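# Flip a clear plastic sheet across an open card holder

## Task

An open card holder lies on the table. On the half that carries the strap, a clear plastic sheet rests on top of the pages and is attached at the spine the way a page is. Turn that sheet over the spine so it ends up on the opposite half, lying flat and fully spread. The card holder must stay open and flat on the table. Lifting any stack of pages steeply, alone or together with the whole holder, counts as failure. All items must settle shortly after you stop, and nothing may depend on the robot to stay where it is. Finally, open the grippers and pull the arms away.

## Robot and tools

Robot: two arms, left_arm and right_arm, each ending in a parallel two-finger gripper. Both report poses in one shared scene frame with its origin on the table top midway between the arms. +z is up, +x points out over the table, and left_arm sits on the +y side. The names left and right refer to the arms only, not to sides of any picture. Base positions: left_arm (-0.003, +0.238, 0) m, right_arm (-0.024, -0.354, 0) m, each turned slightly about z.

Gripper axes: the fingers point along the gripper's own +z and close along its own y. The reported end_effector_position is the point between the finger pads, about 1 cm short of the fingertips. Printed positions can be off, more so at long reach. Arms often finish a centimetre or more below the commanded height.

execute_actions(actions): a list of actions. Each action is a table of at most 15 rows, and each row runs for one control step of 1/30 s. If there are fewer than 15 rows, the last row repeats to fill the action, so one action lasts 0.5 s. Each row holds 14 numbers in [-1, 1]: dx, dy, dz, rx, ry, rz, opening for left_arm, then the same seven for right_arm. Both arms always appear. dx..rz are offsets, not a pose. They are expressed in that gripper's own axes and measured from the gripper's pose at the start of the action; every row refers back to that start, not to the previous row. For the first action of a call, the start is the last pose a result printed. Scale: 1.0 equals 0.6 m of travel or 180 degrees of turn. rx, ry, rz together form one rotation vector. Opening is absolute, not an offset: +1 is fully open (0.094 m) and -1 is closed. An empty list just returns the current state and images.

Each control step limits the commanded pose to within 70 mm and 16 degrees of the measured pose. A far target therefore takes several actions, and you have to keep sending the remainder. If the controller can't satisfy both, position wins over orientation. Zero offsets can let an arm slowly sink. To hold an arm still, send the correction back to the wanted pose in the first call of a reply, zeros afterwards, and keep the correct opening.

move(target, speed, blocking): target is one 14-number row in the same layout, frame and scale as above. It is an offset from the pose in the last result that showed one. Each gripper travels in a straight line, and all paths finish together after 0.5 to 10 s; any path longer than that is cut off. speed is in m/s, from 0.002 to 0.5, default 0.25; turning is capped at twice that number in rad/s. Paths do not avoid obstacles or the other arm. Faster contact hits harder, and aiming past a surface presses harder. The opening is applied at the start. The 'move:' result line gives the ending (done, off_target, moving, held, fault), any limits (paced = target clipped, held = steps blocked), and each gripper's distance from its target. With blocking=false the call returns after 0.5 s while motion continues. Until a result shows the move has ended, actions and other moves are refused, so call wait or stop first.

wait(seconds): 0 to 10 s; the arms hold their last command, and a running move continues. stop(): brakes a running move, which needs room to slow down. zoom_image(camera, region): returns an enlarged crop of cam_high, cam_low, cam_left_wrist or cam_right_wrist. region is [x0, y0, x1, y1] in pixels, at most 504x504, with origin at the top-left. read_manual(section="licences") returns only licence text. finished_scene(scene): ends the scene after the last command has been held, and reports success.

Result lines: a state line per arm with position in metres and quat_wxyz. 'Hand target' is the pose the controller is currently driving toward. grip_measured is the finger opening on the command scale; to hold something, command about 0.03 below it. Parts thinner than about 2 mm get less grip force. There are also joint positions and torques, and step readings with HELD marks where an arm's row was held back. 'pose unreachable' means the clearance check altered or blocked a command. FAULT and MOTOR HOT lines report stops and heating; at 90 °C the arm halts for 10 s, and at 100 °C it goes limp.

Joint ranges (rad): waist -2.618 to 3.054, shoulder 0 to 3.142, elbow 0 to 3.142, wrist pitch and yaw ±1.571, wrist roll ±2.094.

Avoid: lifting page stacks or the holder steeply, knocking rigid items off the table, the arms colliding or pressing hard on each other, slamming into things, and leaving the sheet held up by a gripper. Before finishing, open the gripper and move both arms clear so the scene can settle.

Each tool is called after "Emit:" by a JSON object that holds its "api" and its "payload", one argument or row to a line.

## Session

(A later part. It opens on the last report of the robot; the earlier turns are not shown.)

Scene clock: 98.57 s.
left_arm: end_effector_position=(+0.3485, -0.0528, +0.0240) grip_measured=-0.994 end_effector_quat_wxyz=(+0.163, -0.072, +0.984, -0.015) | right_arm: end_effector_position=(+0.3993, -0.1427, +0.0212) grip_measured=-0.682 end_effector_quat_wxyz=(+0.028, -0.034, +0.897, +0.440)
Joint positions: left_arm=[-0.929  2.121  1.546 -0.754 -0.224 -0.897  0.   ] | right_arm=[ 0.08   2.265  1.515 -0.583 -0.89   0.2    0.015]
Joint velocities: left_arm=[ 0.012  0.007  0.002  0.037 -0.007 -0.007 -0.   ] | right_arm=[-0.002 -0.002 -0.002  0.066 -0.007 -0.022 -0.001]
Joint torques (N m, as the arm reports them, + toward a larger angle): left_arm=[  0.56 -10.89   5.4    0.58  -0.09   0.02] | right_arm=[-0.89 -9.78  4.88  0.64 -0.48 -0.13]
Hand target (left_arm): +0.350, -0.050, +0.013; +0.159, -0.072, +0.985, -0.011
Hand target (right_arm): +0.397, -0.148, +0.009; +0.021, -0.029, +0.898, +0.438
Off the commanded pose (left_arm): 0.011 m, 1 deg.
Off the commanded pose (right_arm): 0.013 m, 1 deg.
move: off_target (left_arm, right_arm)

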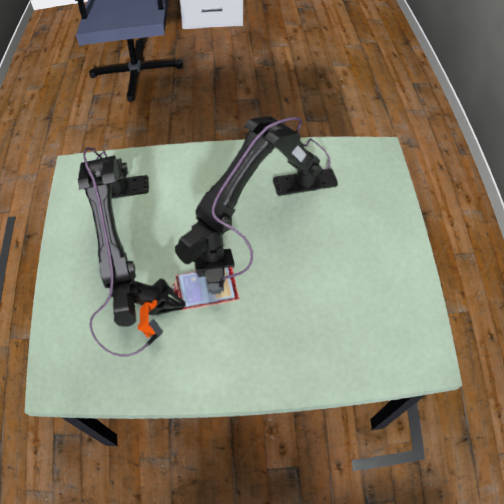

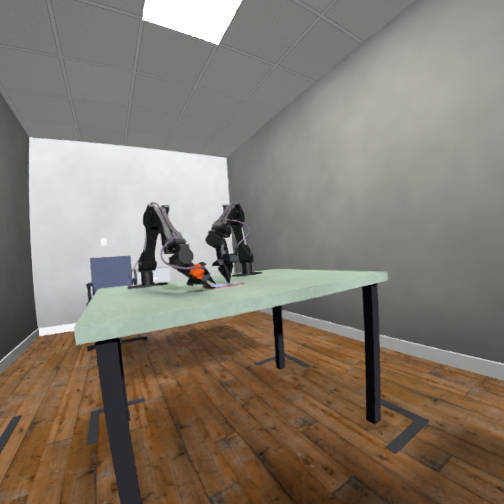

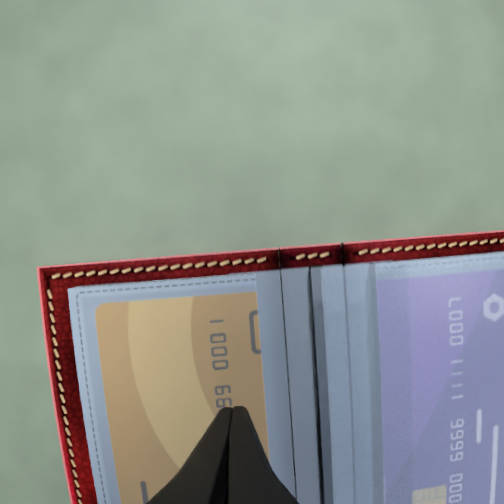

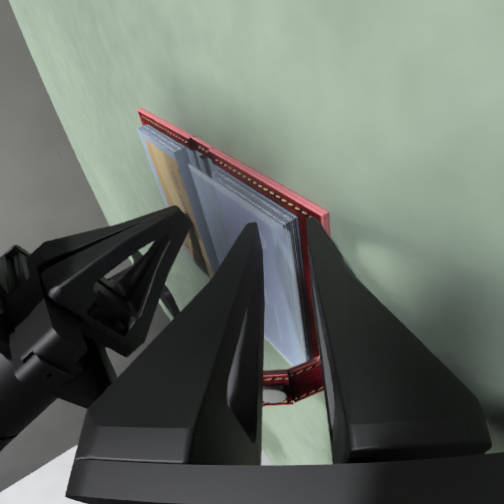

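On the cover. Slide in, close, lift.

Emit:
{"api": "move", "payload": {
  "target": [0,0,0.02,0,0,0,-1, 0.008,0.015,0.018,0,0,0,-0.68],
  "speed": 0.03
}}

Emit:
{"api": "move", "payload": {
  "target": [0,0,0.02,0,0,0,-1, 0,0,0,0,0,0,-1]
}}

Emit:
{"api": "move", "payload": {
  "target": [0,0,0.02,0,0,0,-1, 0,0.05,-0.02,0,0,0,-1],
  "speed": 0.04
}}

Scene clock: 110.10 s.
left_arm: end_effector_position=(+0.3507, -0.0549, +0.0248) grip_measured=-0.994 end_effector_quat_wxyz=(+0.167, -0.072, +0.983, -0.020) | right_arm: end_effector_position=(+0.4008, -0.1346, +0.0213) grip_measured=-0.682 end_effector_quat_wxyz=(+0.032, -0.029, +0.896, +0.441)
Joint positions: left_arm=[-0.929  2.121  1.546 -0.741 -0.224 -0.896  0.   ] | right_arm=[ 0.097  2.26   1.501 -0.531 -0.886  0.251  0.015]
Joint velocities: left_arm=[-0.002 -0.002 -0.027 -0.037  0.051 -0.037 -0.   ] | right_arm=[-0.007  0.007 -0.012 -0.022  0.022 -0.022 -0.001]
Joint torques (N m, as the arm reports them, + toward a larger angle): left_arm=[  0.67 -10.71   5.57   0.58  -0.1    0.05] | right_arm=[  1.15 -11.91   4.49   0.7   -0.41  -0.03]
Hand target (left_arm): +0.352, -0.053, +0.013; +0.163, -0.072, +0.984, -0.015
Hand target (right_arm): +0.394, -0.129, +0.022; +0.029, -0.034, +0.897, +0.440
Off the commanded pose (left_arm): 0.012 m, 1 deg.
Off the commanded pose (right_arm): 0.009 m, 1 deg.
move: off_target (left_arm)

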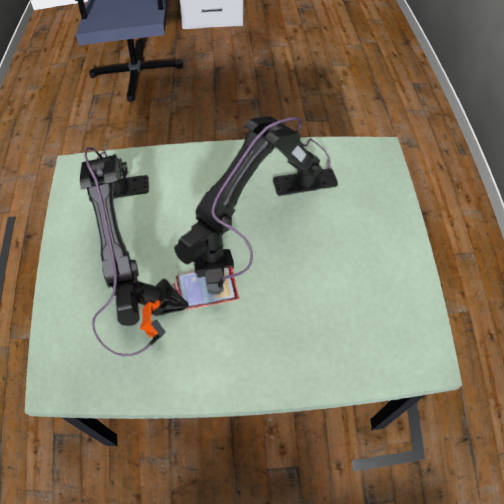

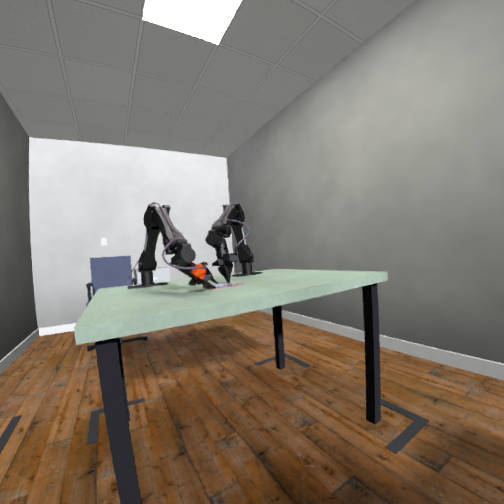

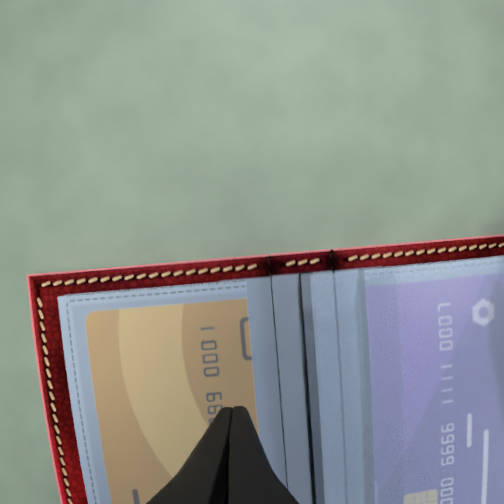

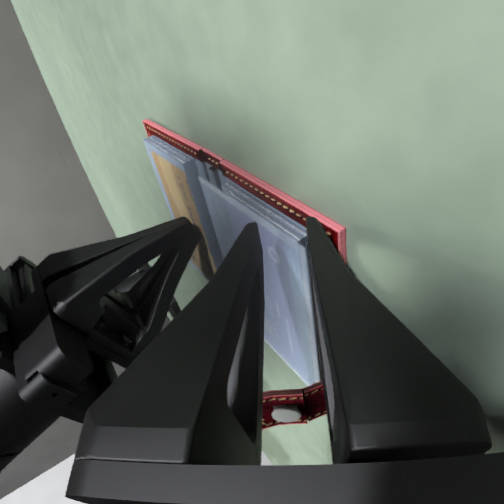

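Scene clock: 110.80 s.
left_arm: end_effector_position=(+0.3527, -0.0569, +0.0248) grip_measured=-0.994 end_effector_quat_wxyz=(+0.170, -0.071, +0.983, -0.024) | right_arm: end_effector_position=(+0.4018, -0.1355, +0.0202) grip_measured=-0.993 end_effector_quat_wxyz=(+0.035, -0.028, +0.898, +0.438)
Joint positions: left_arm=[-0.929  2.122  1.546 -0.729 -0.224 -0.894  0.   ] | right_arm=[ 0.097  2.26   1.501 -0.529 -0.876  0.251  0.   ]
Joint velocities: left_arm=[-0.007 -0.007  0.007  0.007  0.081 -0.037 -0.   ] | right_arm=[-0.002 -0.007  0.027 -0.037  0.037 -0.066  0.001]
Joint torques (N m, as the arm reports them, + toward a larger angle): left_arm=[  0.66 -10.88   5.68   0.59  -0.1    0.05] | right_arm=[ -0.08 -11.14   5.85   0.64  -0.54  -0.03]
Hand target (left_arm): +0.354, -0.055, +0.014; +0.167, -0.072, +0.983, -0.020
Hand target (right_arm): +0.401, -0.135, +0.021; +0.032, -0.028, +0.896, +0.441
Off the commanded pose (left_arm): 0.012 m, 1 deg.
Off the commanded pose (right_arm): 0.002 m, 1 deg.
move: off_target (left_arm)

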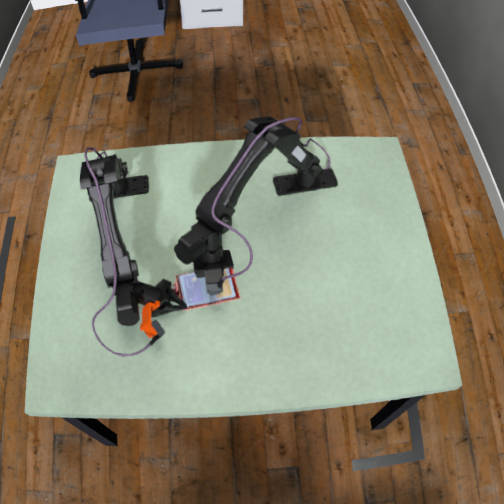

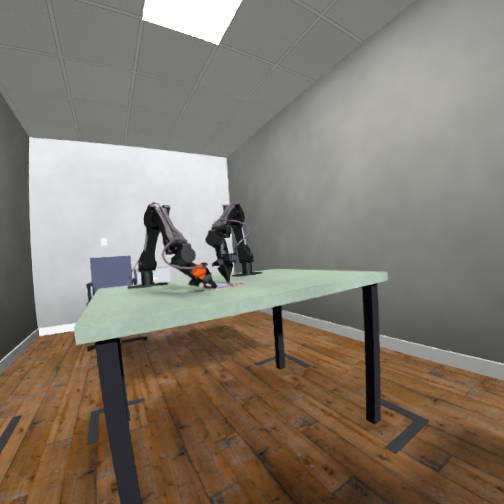

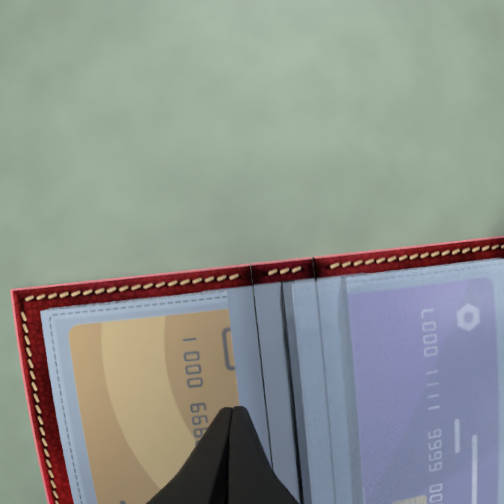

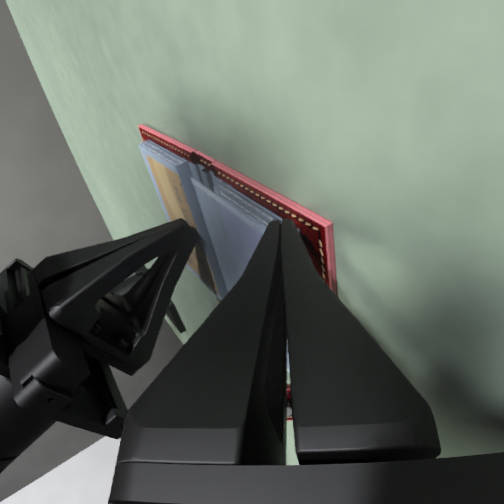

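Scene clock: 111.90 s.
left_arm: end_effector_position=(+0.3551, -0.0592, +0.0249) grip_measured=-0.994 end_effector_quat_wxyz=(+0.175, -0.071, +0.982, -0.028) | right_arm: end_effector_position=(+0.4003, -0.1321, +0.0411) grip_measured=-0.995 end_effector_quat_wxyz=(+0.035, -0.022, +0.898, +0.438)
Joint positions: left_arm=[-0.929  2.124  1.546 -0.714 -0.224 -0.893  0.   ] | right_arm=[ 0.107  2.212  1.51  -0.567 -0.871  0.282  0.   ]
Joint velocities: left_arm=[-0.017 -0.012  0.007 -0.007  0.022 -0.037 -0.001] | right_arm=[-0.022 -0.002 -0.012 -0.007 -0.022  0.022  0.   ]
Joint torques (N m, as the arm reports them, + toward a larger angle): left_arm=[  0.64 -10.84   5.74   0.63  -0.09   0.04] | right_arm=[  0.85 -11.99   7.18   0.45  -0.44  -0.01]
Hand target (left_arm): +0.357, -0.057, +0.014; +0.170, -0.071, +0.983, -0.024
Hand target (right_arm): +0.399, -0.127, +0.051; +0.035, -0.028, +0.898, +0.438
Off the commanded pose (left_arm): 0.012 m, 1 deg.
Off the commanded pose (right_arm): 0.012 m, 1 deg.
move: off_target (left_arm, right_arm)

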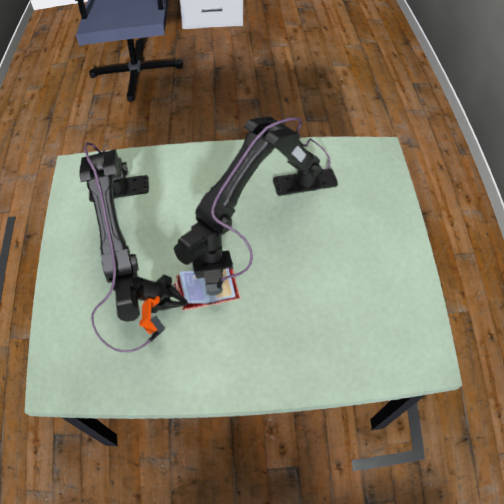

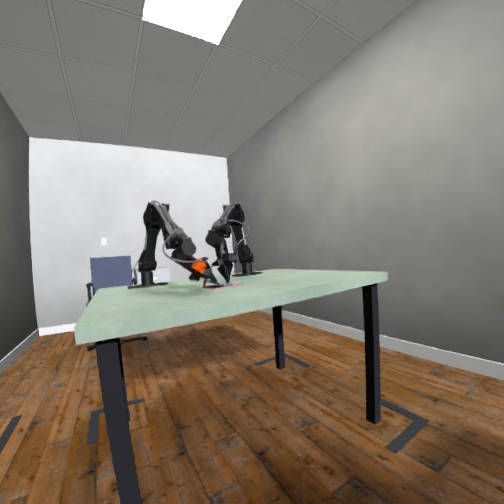

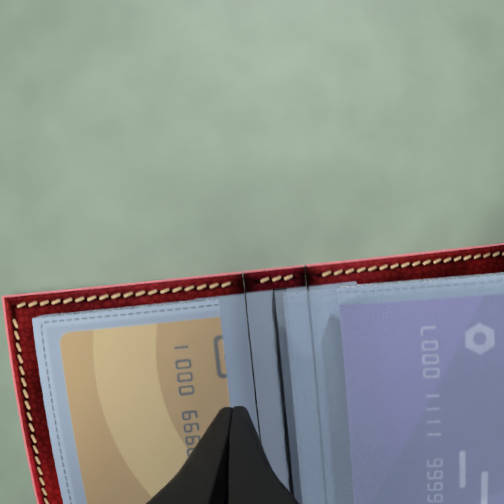

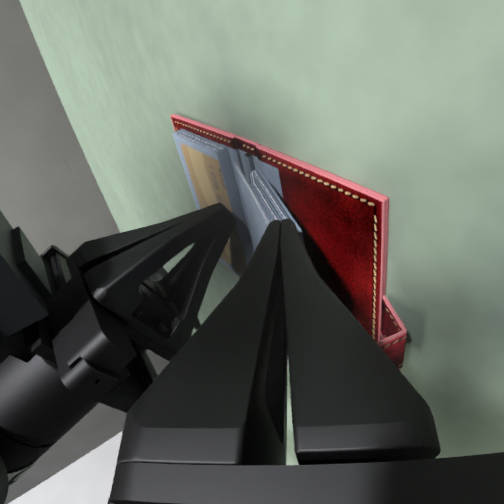

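Emit:
{"api": "move", "payload": {
  "target": [0,0,0.02,0,0,0,-1, 0,-0.01,-0.013,0,0,0,-1],
  "speed": 0.02
}}

Emit:
{"api": "zoom_image", "payload": {
  "camera": "cam_low",
  "region": [160,250,280,310]
}}

Scene clock: 122.73 s.
left_arm: end_effector_position=(+0.3577, -0.0619, +0.0250) grip_measured=-0.994 end_effector_quat_wxyz=(+0.179, -0.071, +0.981, -0.034) | right_arm: end_effector_position=(+0.3999, -0.1364, +0.0403) grip_measured=-0.995 end_effector_quat_wxyz=(+0.035, -0.025, +0.899, +0.436)
Joint positions: left_arm=[-0.929  2.127  1.546 -0.697 -0.224 -0.892  0.   ] | right_arm=[ 0.097  2.212  1.51  -0.581 -0.871  0.26   0.   ]
Joint velocities: left_arm=[-0.002 -0.002  0.012 -0.037  0.051 -0.051  0.001] | right_arm=[-0.007 -0.002 -0.007 -0.051 -0.037 -0.022 -0.   ]
Joint torques (N m, as the arm reports them, + toward a larger angle): left_arm=[  0.69 -10.91   5.88   0.61  -0.1    0.05] | right_arm=[ -1.15 -10.97   6.11   0.54  -0.51  -0.14]
Hand target (left_arm): +0.359, -0.059, +0.014; +0.175, -0.071, +0.982, -0.028
Hand target (right_arm): +0.400, -0.142, +0.041; +0.035, -0.022, +0.898, +0.438
Off the commanded pose (left_arm): 0.012 m, 1 deg.
Off the commanded pose (right_arm): 0.006 m, 0 deg.
move: off_target (left_arm)

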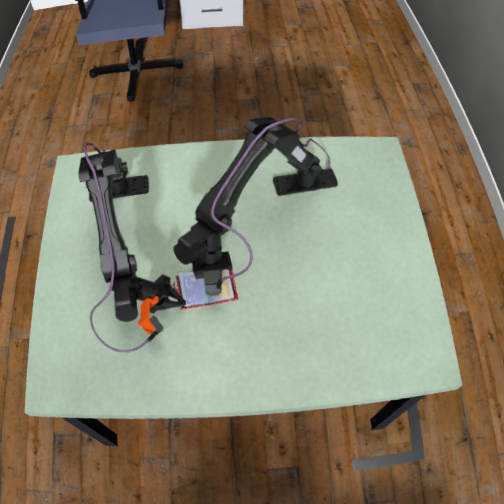

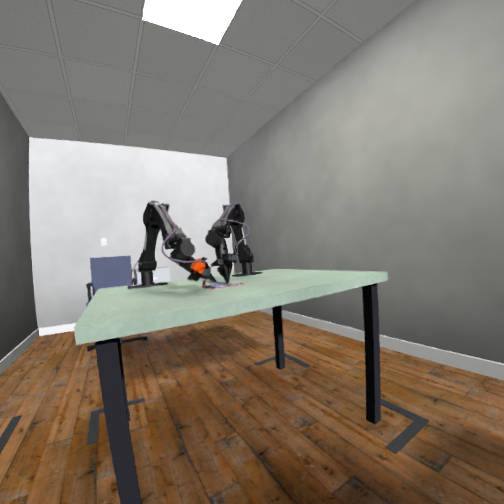

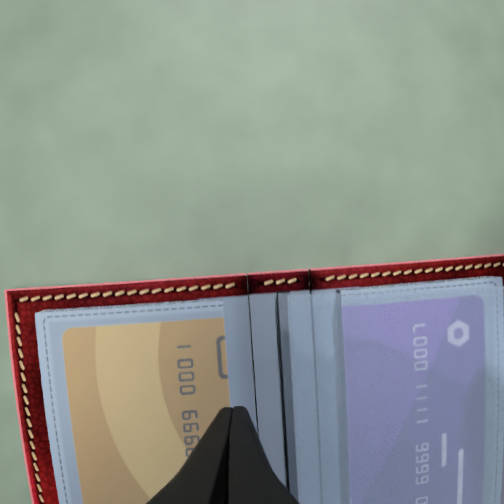

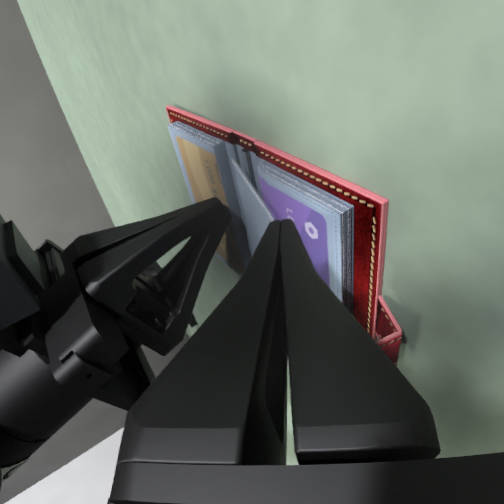

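Region (160, 250, 280, 310) of cam_low's 504x504 image, scaled by 4.200, with more detail than that image has.

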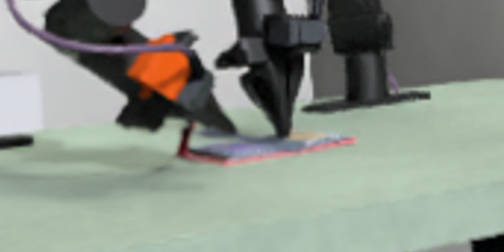

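Emit:
{"api": "move", "payload": {
  "target": [0.1,0.4,-0.3,0,0,0,-1, 0,0,0,0,0,0,-1],
  "speed": 0.3
}}

Emit:
{"api": "move", "payload": {
  "target": [0,0,0,0,0,0,-1, 0.015,0.117,0.039,0.2,0,0,-1],
  "speed": 0.1
}}

Scene clock: 132.70 s.
left_arm: end_effector_position=(+0.2097, +0.1689, +0.1524) grip_measured=-0.994 end_effector_quat_wxyz=(+0.180, -0.069, +0.981, -0.033) | right_arm: end_effector_position=(+0.3998, -0.1364, +0.0403) grip_measured=-0.995 end_effector_quat_wxyz=(+0.036, -0.025, +0.899, +0.436)
Joint positions: left_arm=[-0.548  1.048  0.956 -1.126 -0.102 -0.522  0.   ] | right_arm=[ 0.097  2.212  1.51  -0.581 -0.871  0.259  0.   ]
Joint velocities: left_arm=[-0.027  0.007 -0.002  0.007  0.007 -0.007 -0.001] | right_arm=[-0.022 -0.007  0.017  0.037 -0.007  0.037  0.001]
Joint torques (N m, as the arm reports them, + toward a larger angle): left_arm=[ 1.03 -3.5   7.16  0.49 -0.02  0.04] | right_arm=[ -0.1  -10.94   6.     0.67  -0.45  -0.02]
Hand target (left_arm): +0.208, +0.172, +0.155; +0.182, -0.071, +0.980, -0.033
Hand target (right_arm): +0.400, -0.136, +0.040; +0.036, -0.025, +0.899, +0.436
Off the commanded pose (left_arm): 0.005 m, 0 deg.
Off the commanded pose (right_arm): 0.000 m, 0 deg.
move: done

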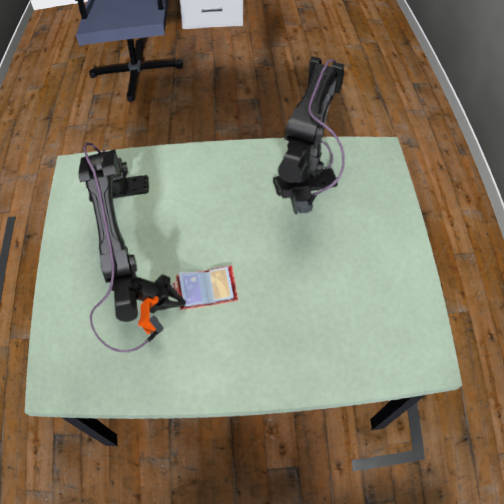

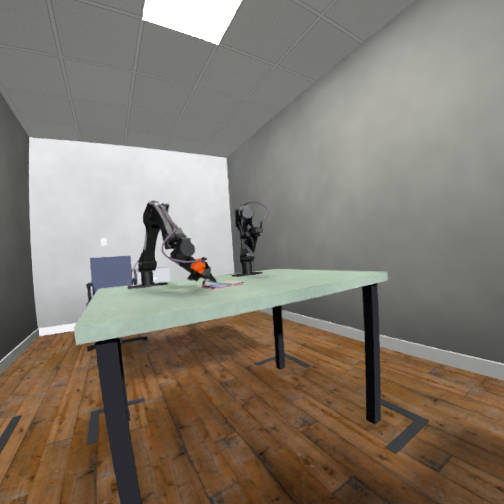

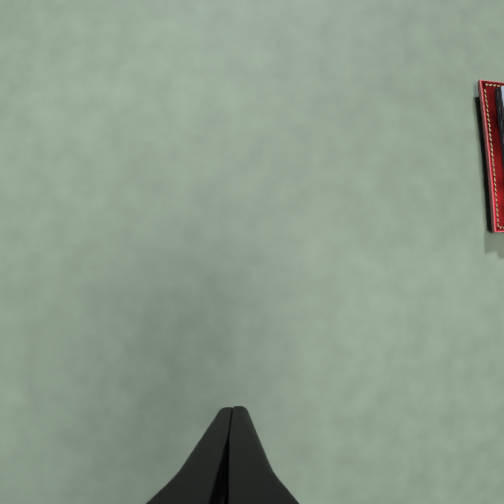

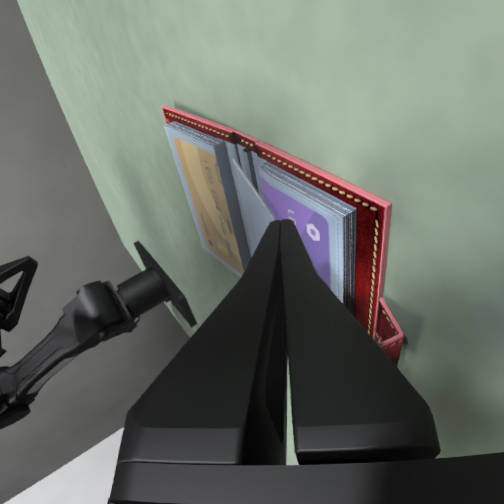

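Scene clock: 136.40 s.
left_arm: end_effector_position=(+0.2097, +0.1688, +0.1524) grip_measured=-0.994 end_effector_quat_wxyz=(+0.180, -0.069, +0.981, -0.033) | right_arm: end_effector_position=(+0.3883, -0.0756, +0.0874) grip_measured=-0.995 end_effector_quat_wxyz=(+0.055, -0.012, +0.987, +0.149)
Joint positions: left_arm=[-0.548  1.048  0.956 -1.126 -0.102 -0.522  0.   ] | right_arm=[ 0.435  2.244  2.002 -1.085 -0.205  0.52   0.   ]
Joint velocities: left_arm=[-0.002 -0.002  0.017  0.051 -0.125 -0.007  0.001] | right_arm=[-0.022  0.017 -0.007  0.037  0.081  0.022 -0.   ]
Joint torques (N m, as the arm reports them, + toward a larger angle): left_arm=[ 0.01 -2.35  6.87  0.56 -0.04  0.  ] | right_arm=[  0.46 -10.21   7.74   0.47  -0.05   0.03]
Hand target (left_arm): +0.210, +0.169, +0.152; +0.180, -0.069, +0.981, -0.033
Hand target (right_arm): +0.386, -0.074, +0.081; +0.047, -0.011, +0.989, +0.139
Off the commanded pose (left_arm): 0.000 m, 0 deg.
Off the commanded pose (right_arm): 0.008 m, 2 deg.
move: done

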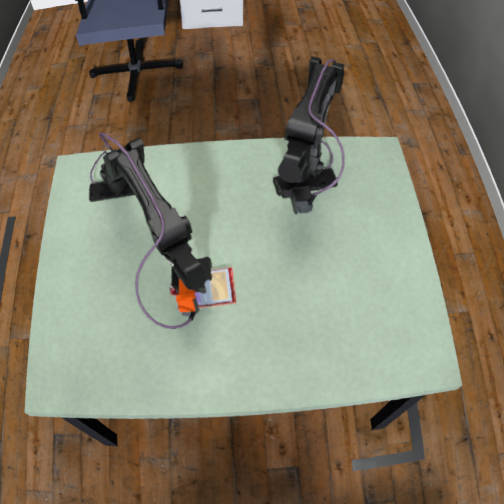

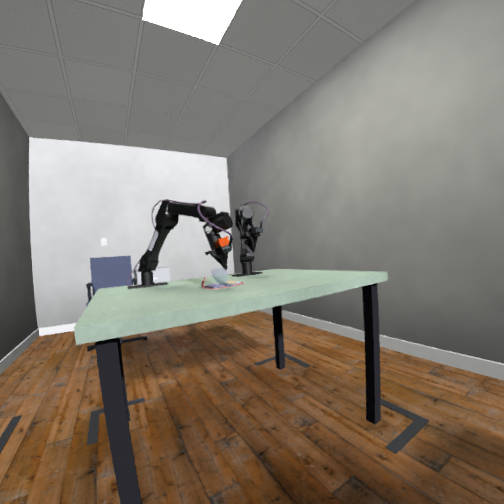

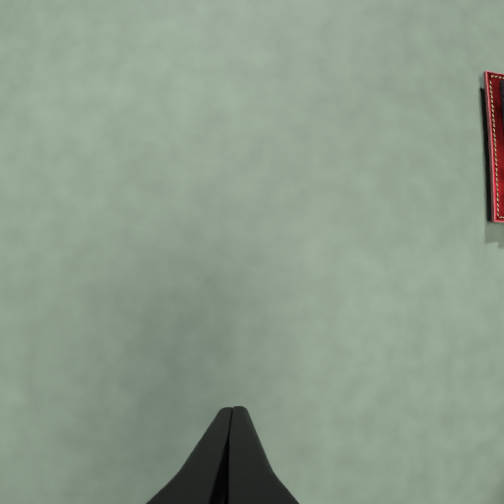

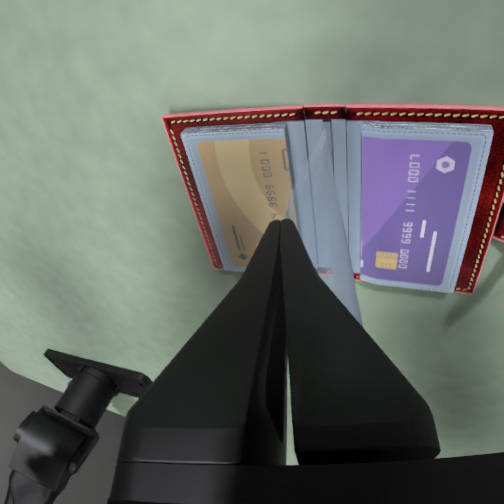

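Emit:
{"api": "move", "payload": {
  "target": [0,0,0,0,0,0,-1, 0.017,0.057,0.098,0.15,0,0,-1],
  "speed": 0.1
}}

Emit:
{"api": "move", "payload": {
  "target": [0,0,0,0,0,0,-1, 0,0,0,0,0,0,-0.6]
}}

Emit:
{"api": "move", "payload": {
  "target": [0,0,0,0,0,0,-1, 0,0,-0.15,0,0,0,-0.6],
  "speed": 0.15
}}

Emit:
{"api": "zoom_image", "payload": {
  "camera": "cam_low",
  "region": [160,250,280,310]
}}

Scene clock: 147.57 s.
left_arm: end_effector_position=(+0.2097, +0.1688, +0.1524) grip_measured=-0.994 end_effector_quat_wxyz=(+0.180, -0.069, +0.981, -0.033) | right_arm: end_effector_position=(+0.3830, -0.0244, +0.0470) grip_measured=-0.995 end_effector_quat_wxyz=(+0.090, -0.002, +0.995, -0.047)
Joint positions: left_arm=[-0.548  1.048  0.956 -1.126 -0.102 -0.522  0.   ] | right_arm=[ 0.659  2.743  2.785 -1.543  0.19   0.732  0.   ]
Joint velocities: left_arm=[ 0.007 -0.002 -0.017  0.007 -0.022 -0.007  0.001] | right_arm=[ 0.002 -0.022  0.007  0.037  0.022 -0.081 -0.001]
Joint torques (N m, as the arm reports them, + toward a larger angle): left_arm=[ 0.   -2.38  6.87  0.55 -0.04  0.  ] | right_arm=[  0.49 -12.28   7.19   0.16   0.23   0.04]
Hand target (left_arm): +0.210, +0.169, +0.152; +0.180, -0.069, +0.981, -0.033
Hand target (right_arm): +0.381, -0.025, +0.040; +0.088, -0.003, +0.994, -0.059
Off the commanded pose (left_arm): 0.000 m, 0 deg.
Off the commanded pose (right_arm): 0.007 m, 6 deg.
joint sent to its limit (right arm) — the command would take joint 4 (wrist pitch) past its lower limit, so that joint was sent only as far as its limit.
move: off_target (right_arm)

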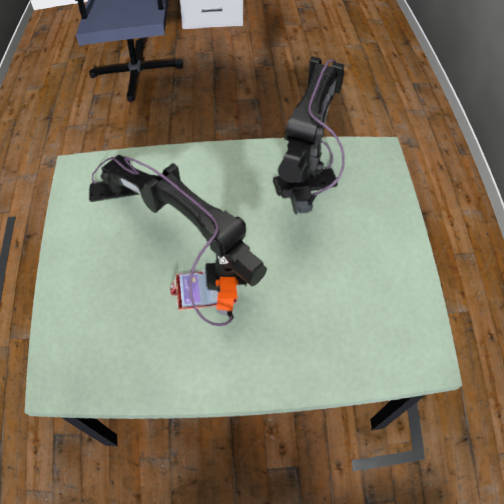

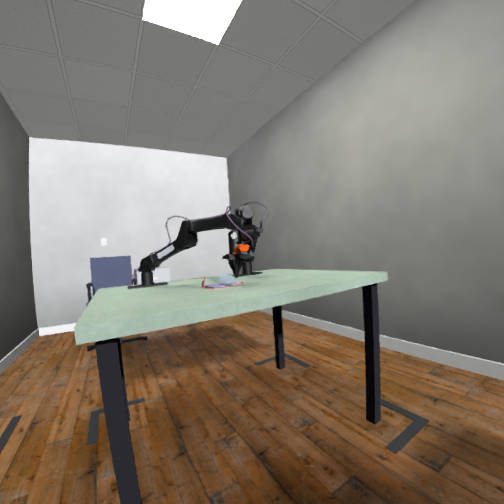

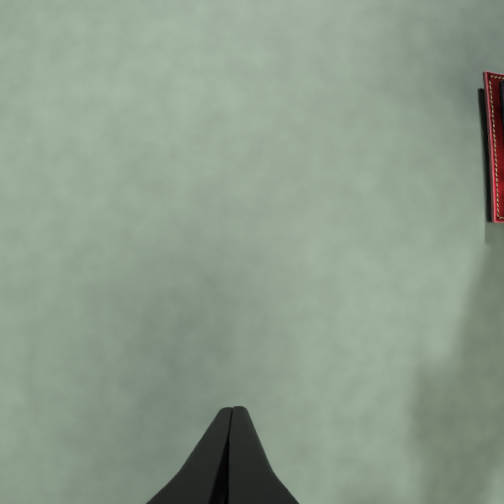

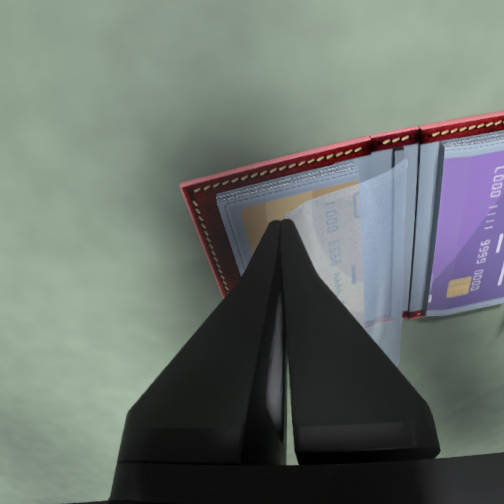

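Scene clock: 148.07 s.
left_arm: end_effector_position=(+0.2097, +0.1688, +0.1524) grip_measured=-0.994 end_effector_quat_wxyz=(+0.180, -0.069, +0.981, -0.033) | right_arm: end_effector_position=(+0.3830, -0.0244, +0.0470) grip_measured=-0.603 end_effector_quat_wxyz=(+0.090, -0.002, +0.995, -0.046)
Joint positions: left_arm=[-0.548  1.048  0.956 -1.126 -0.102 -0.522  0.   ] | right_arm=[ 0.659  2.743  2.785 -1.543  0.19   0.732  0.019]
Joint velocities: left_arm=[ 0.007 -0.017 -0.022 -0.007 -0.037  0.022  0.001] | right_arm=[ 0.012  0.007 -0.012 -0.081  0.022 -0.051 -0.   ]
Joint torques (N m, as the arm reports them, + toward a larger angle): left_arm=[ 0.   -2.39  6.89  0.56 -0.04 -0.01] | right_arm=[ -0.1  -13.79   5.97   0.29   0.1   -0.03]
Hand target (left_arm): +0.210, +0.169, +0.152; +0.180, -0.069, +0.981, -0.033
Hand target (right_arm): +0.383, -0.024, +0.047; +0.090, -0.002, +0.995, -0.046
Off the commanded pose (left_arm): 0.000 m, 0 deg.
Off the commanded pose (right_arm): 0.000 m, 0 deg.
move: done

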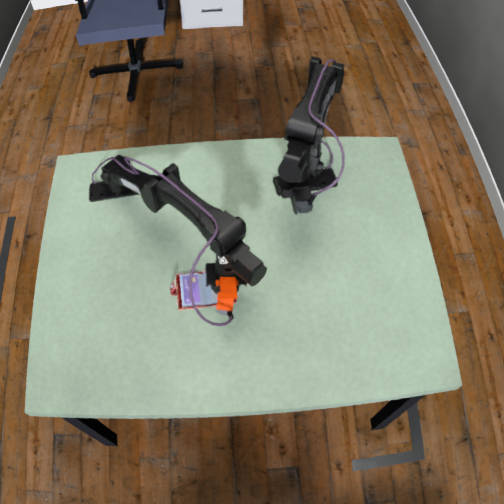

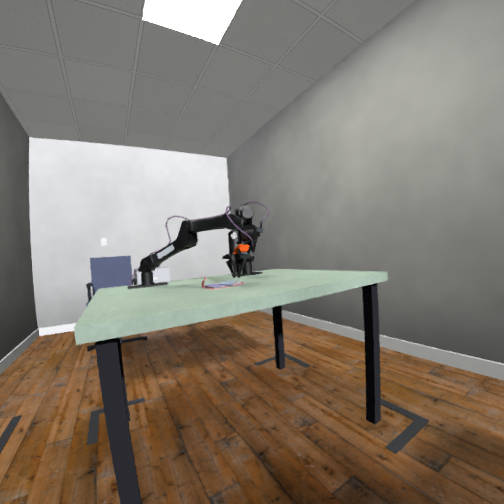

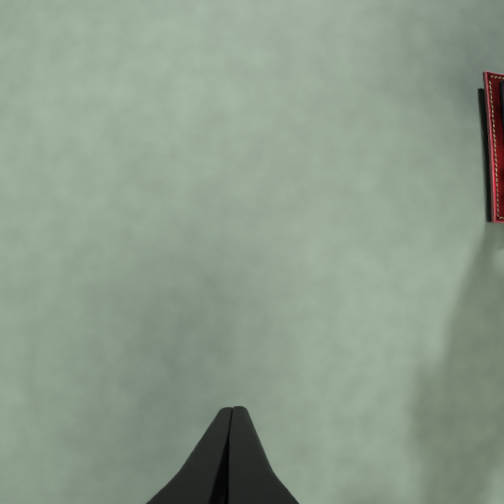

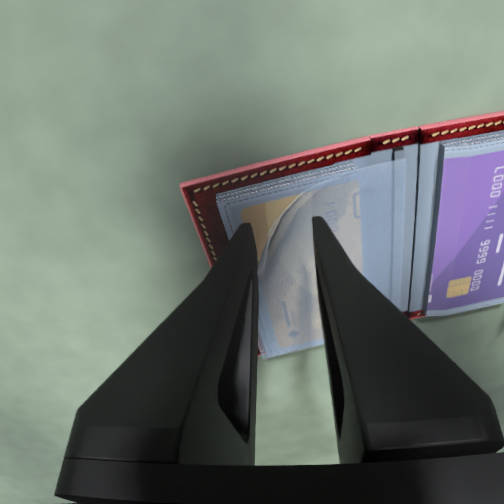

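Scene clock: 149.20 s.
left_arm: end_effector_position=(+0.2097, +0.1688, +0.1524) grip_measured=-0.994 end_effector_quat_wxyz=(+0.180, -0.069, +0.981, -0.033) | right_arm: end_effector_position=(+0.3728, -0.0146, +0.1392) grip_measured=-0.602 end_effector_quat_wxyz=(+0.149, -0.006, +0.989, +0.010)
Joint positions: left_arm=[-0.548  1.048  0.956 -1.126 -0.102 -0.522  0.   ] | right_arm=[ 0.686  2.537  2.744 -1.546  0.19   0.734  0.019]
Joint velocities: left_arm=[ 0.002 -0.002 -0.017  0.022 -0.081 -0.095 -0.001] | right_arm=[-0.007  0.012 -0.002  0.051 -0.037 -0.022  0.001]
Joint torques (N m, as the arm reports them, + toward a larger angle): left_arm=[ 0.01 -2.37  6.87  0.56 -0.03  0.  ] | right_arm=[  0.48 -12.87   4.85   0.51   0.17   0.02]
Hand target (left_arm): +0.210, +0.169, +0.152; +0.180, -0.069, +0.981, -0.033
Hand target (right_arm): +0.368, -0.016, +0.135; +0.142, -0.008, +0.990, -0.000
Off the commanded pose (left_arm): 0.000 m, 0 deg.
Off the commanded pose (right_arm): 0.007 m, 9 deg.
joint sent to its limit (right arm) — the command would take joint 4 (wrist pitch) past its lower limit, so that joint was sent only as far as its limit.
move: off_target (right_arm)

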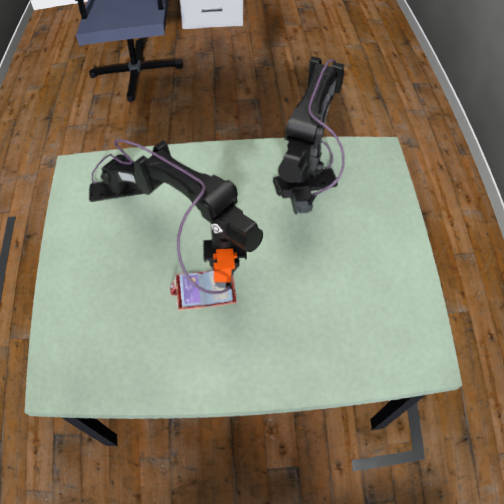

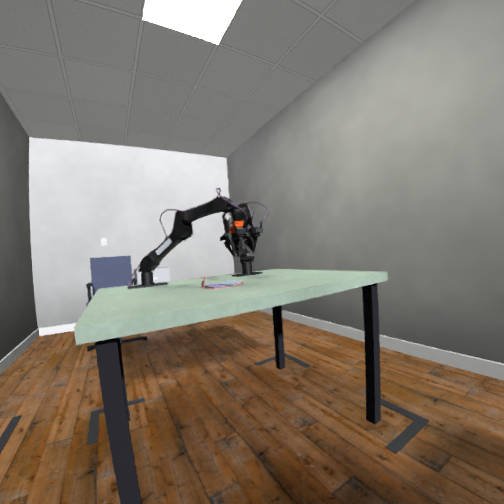

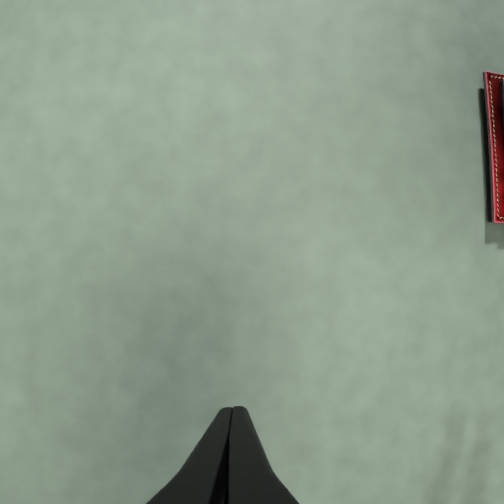

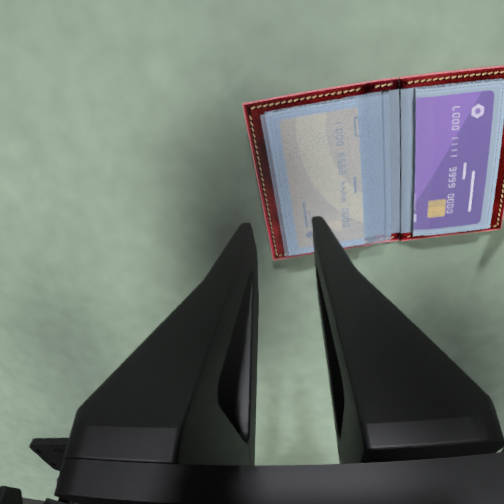

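Region (160, 250, 280, 310) of cam_low's 504x504 image, scaled by 4.200, with more detail than that image has.

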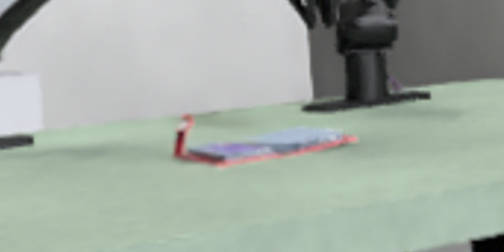

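Emit:
{"api": "finished_scene", "payload": {
  "scene": 2
}}

The scene is finished: the task was done.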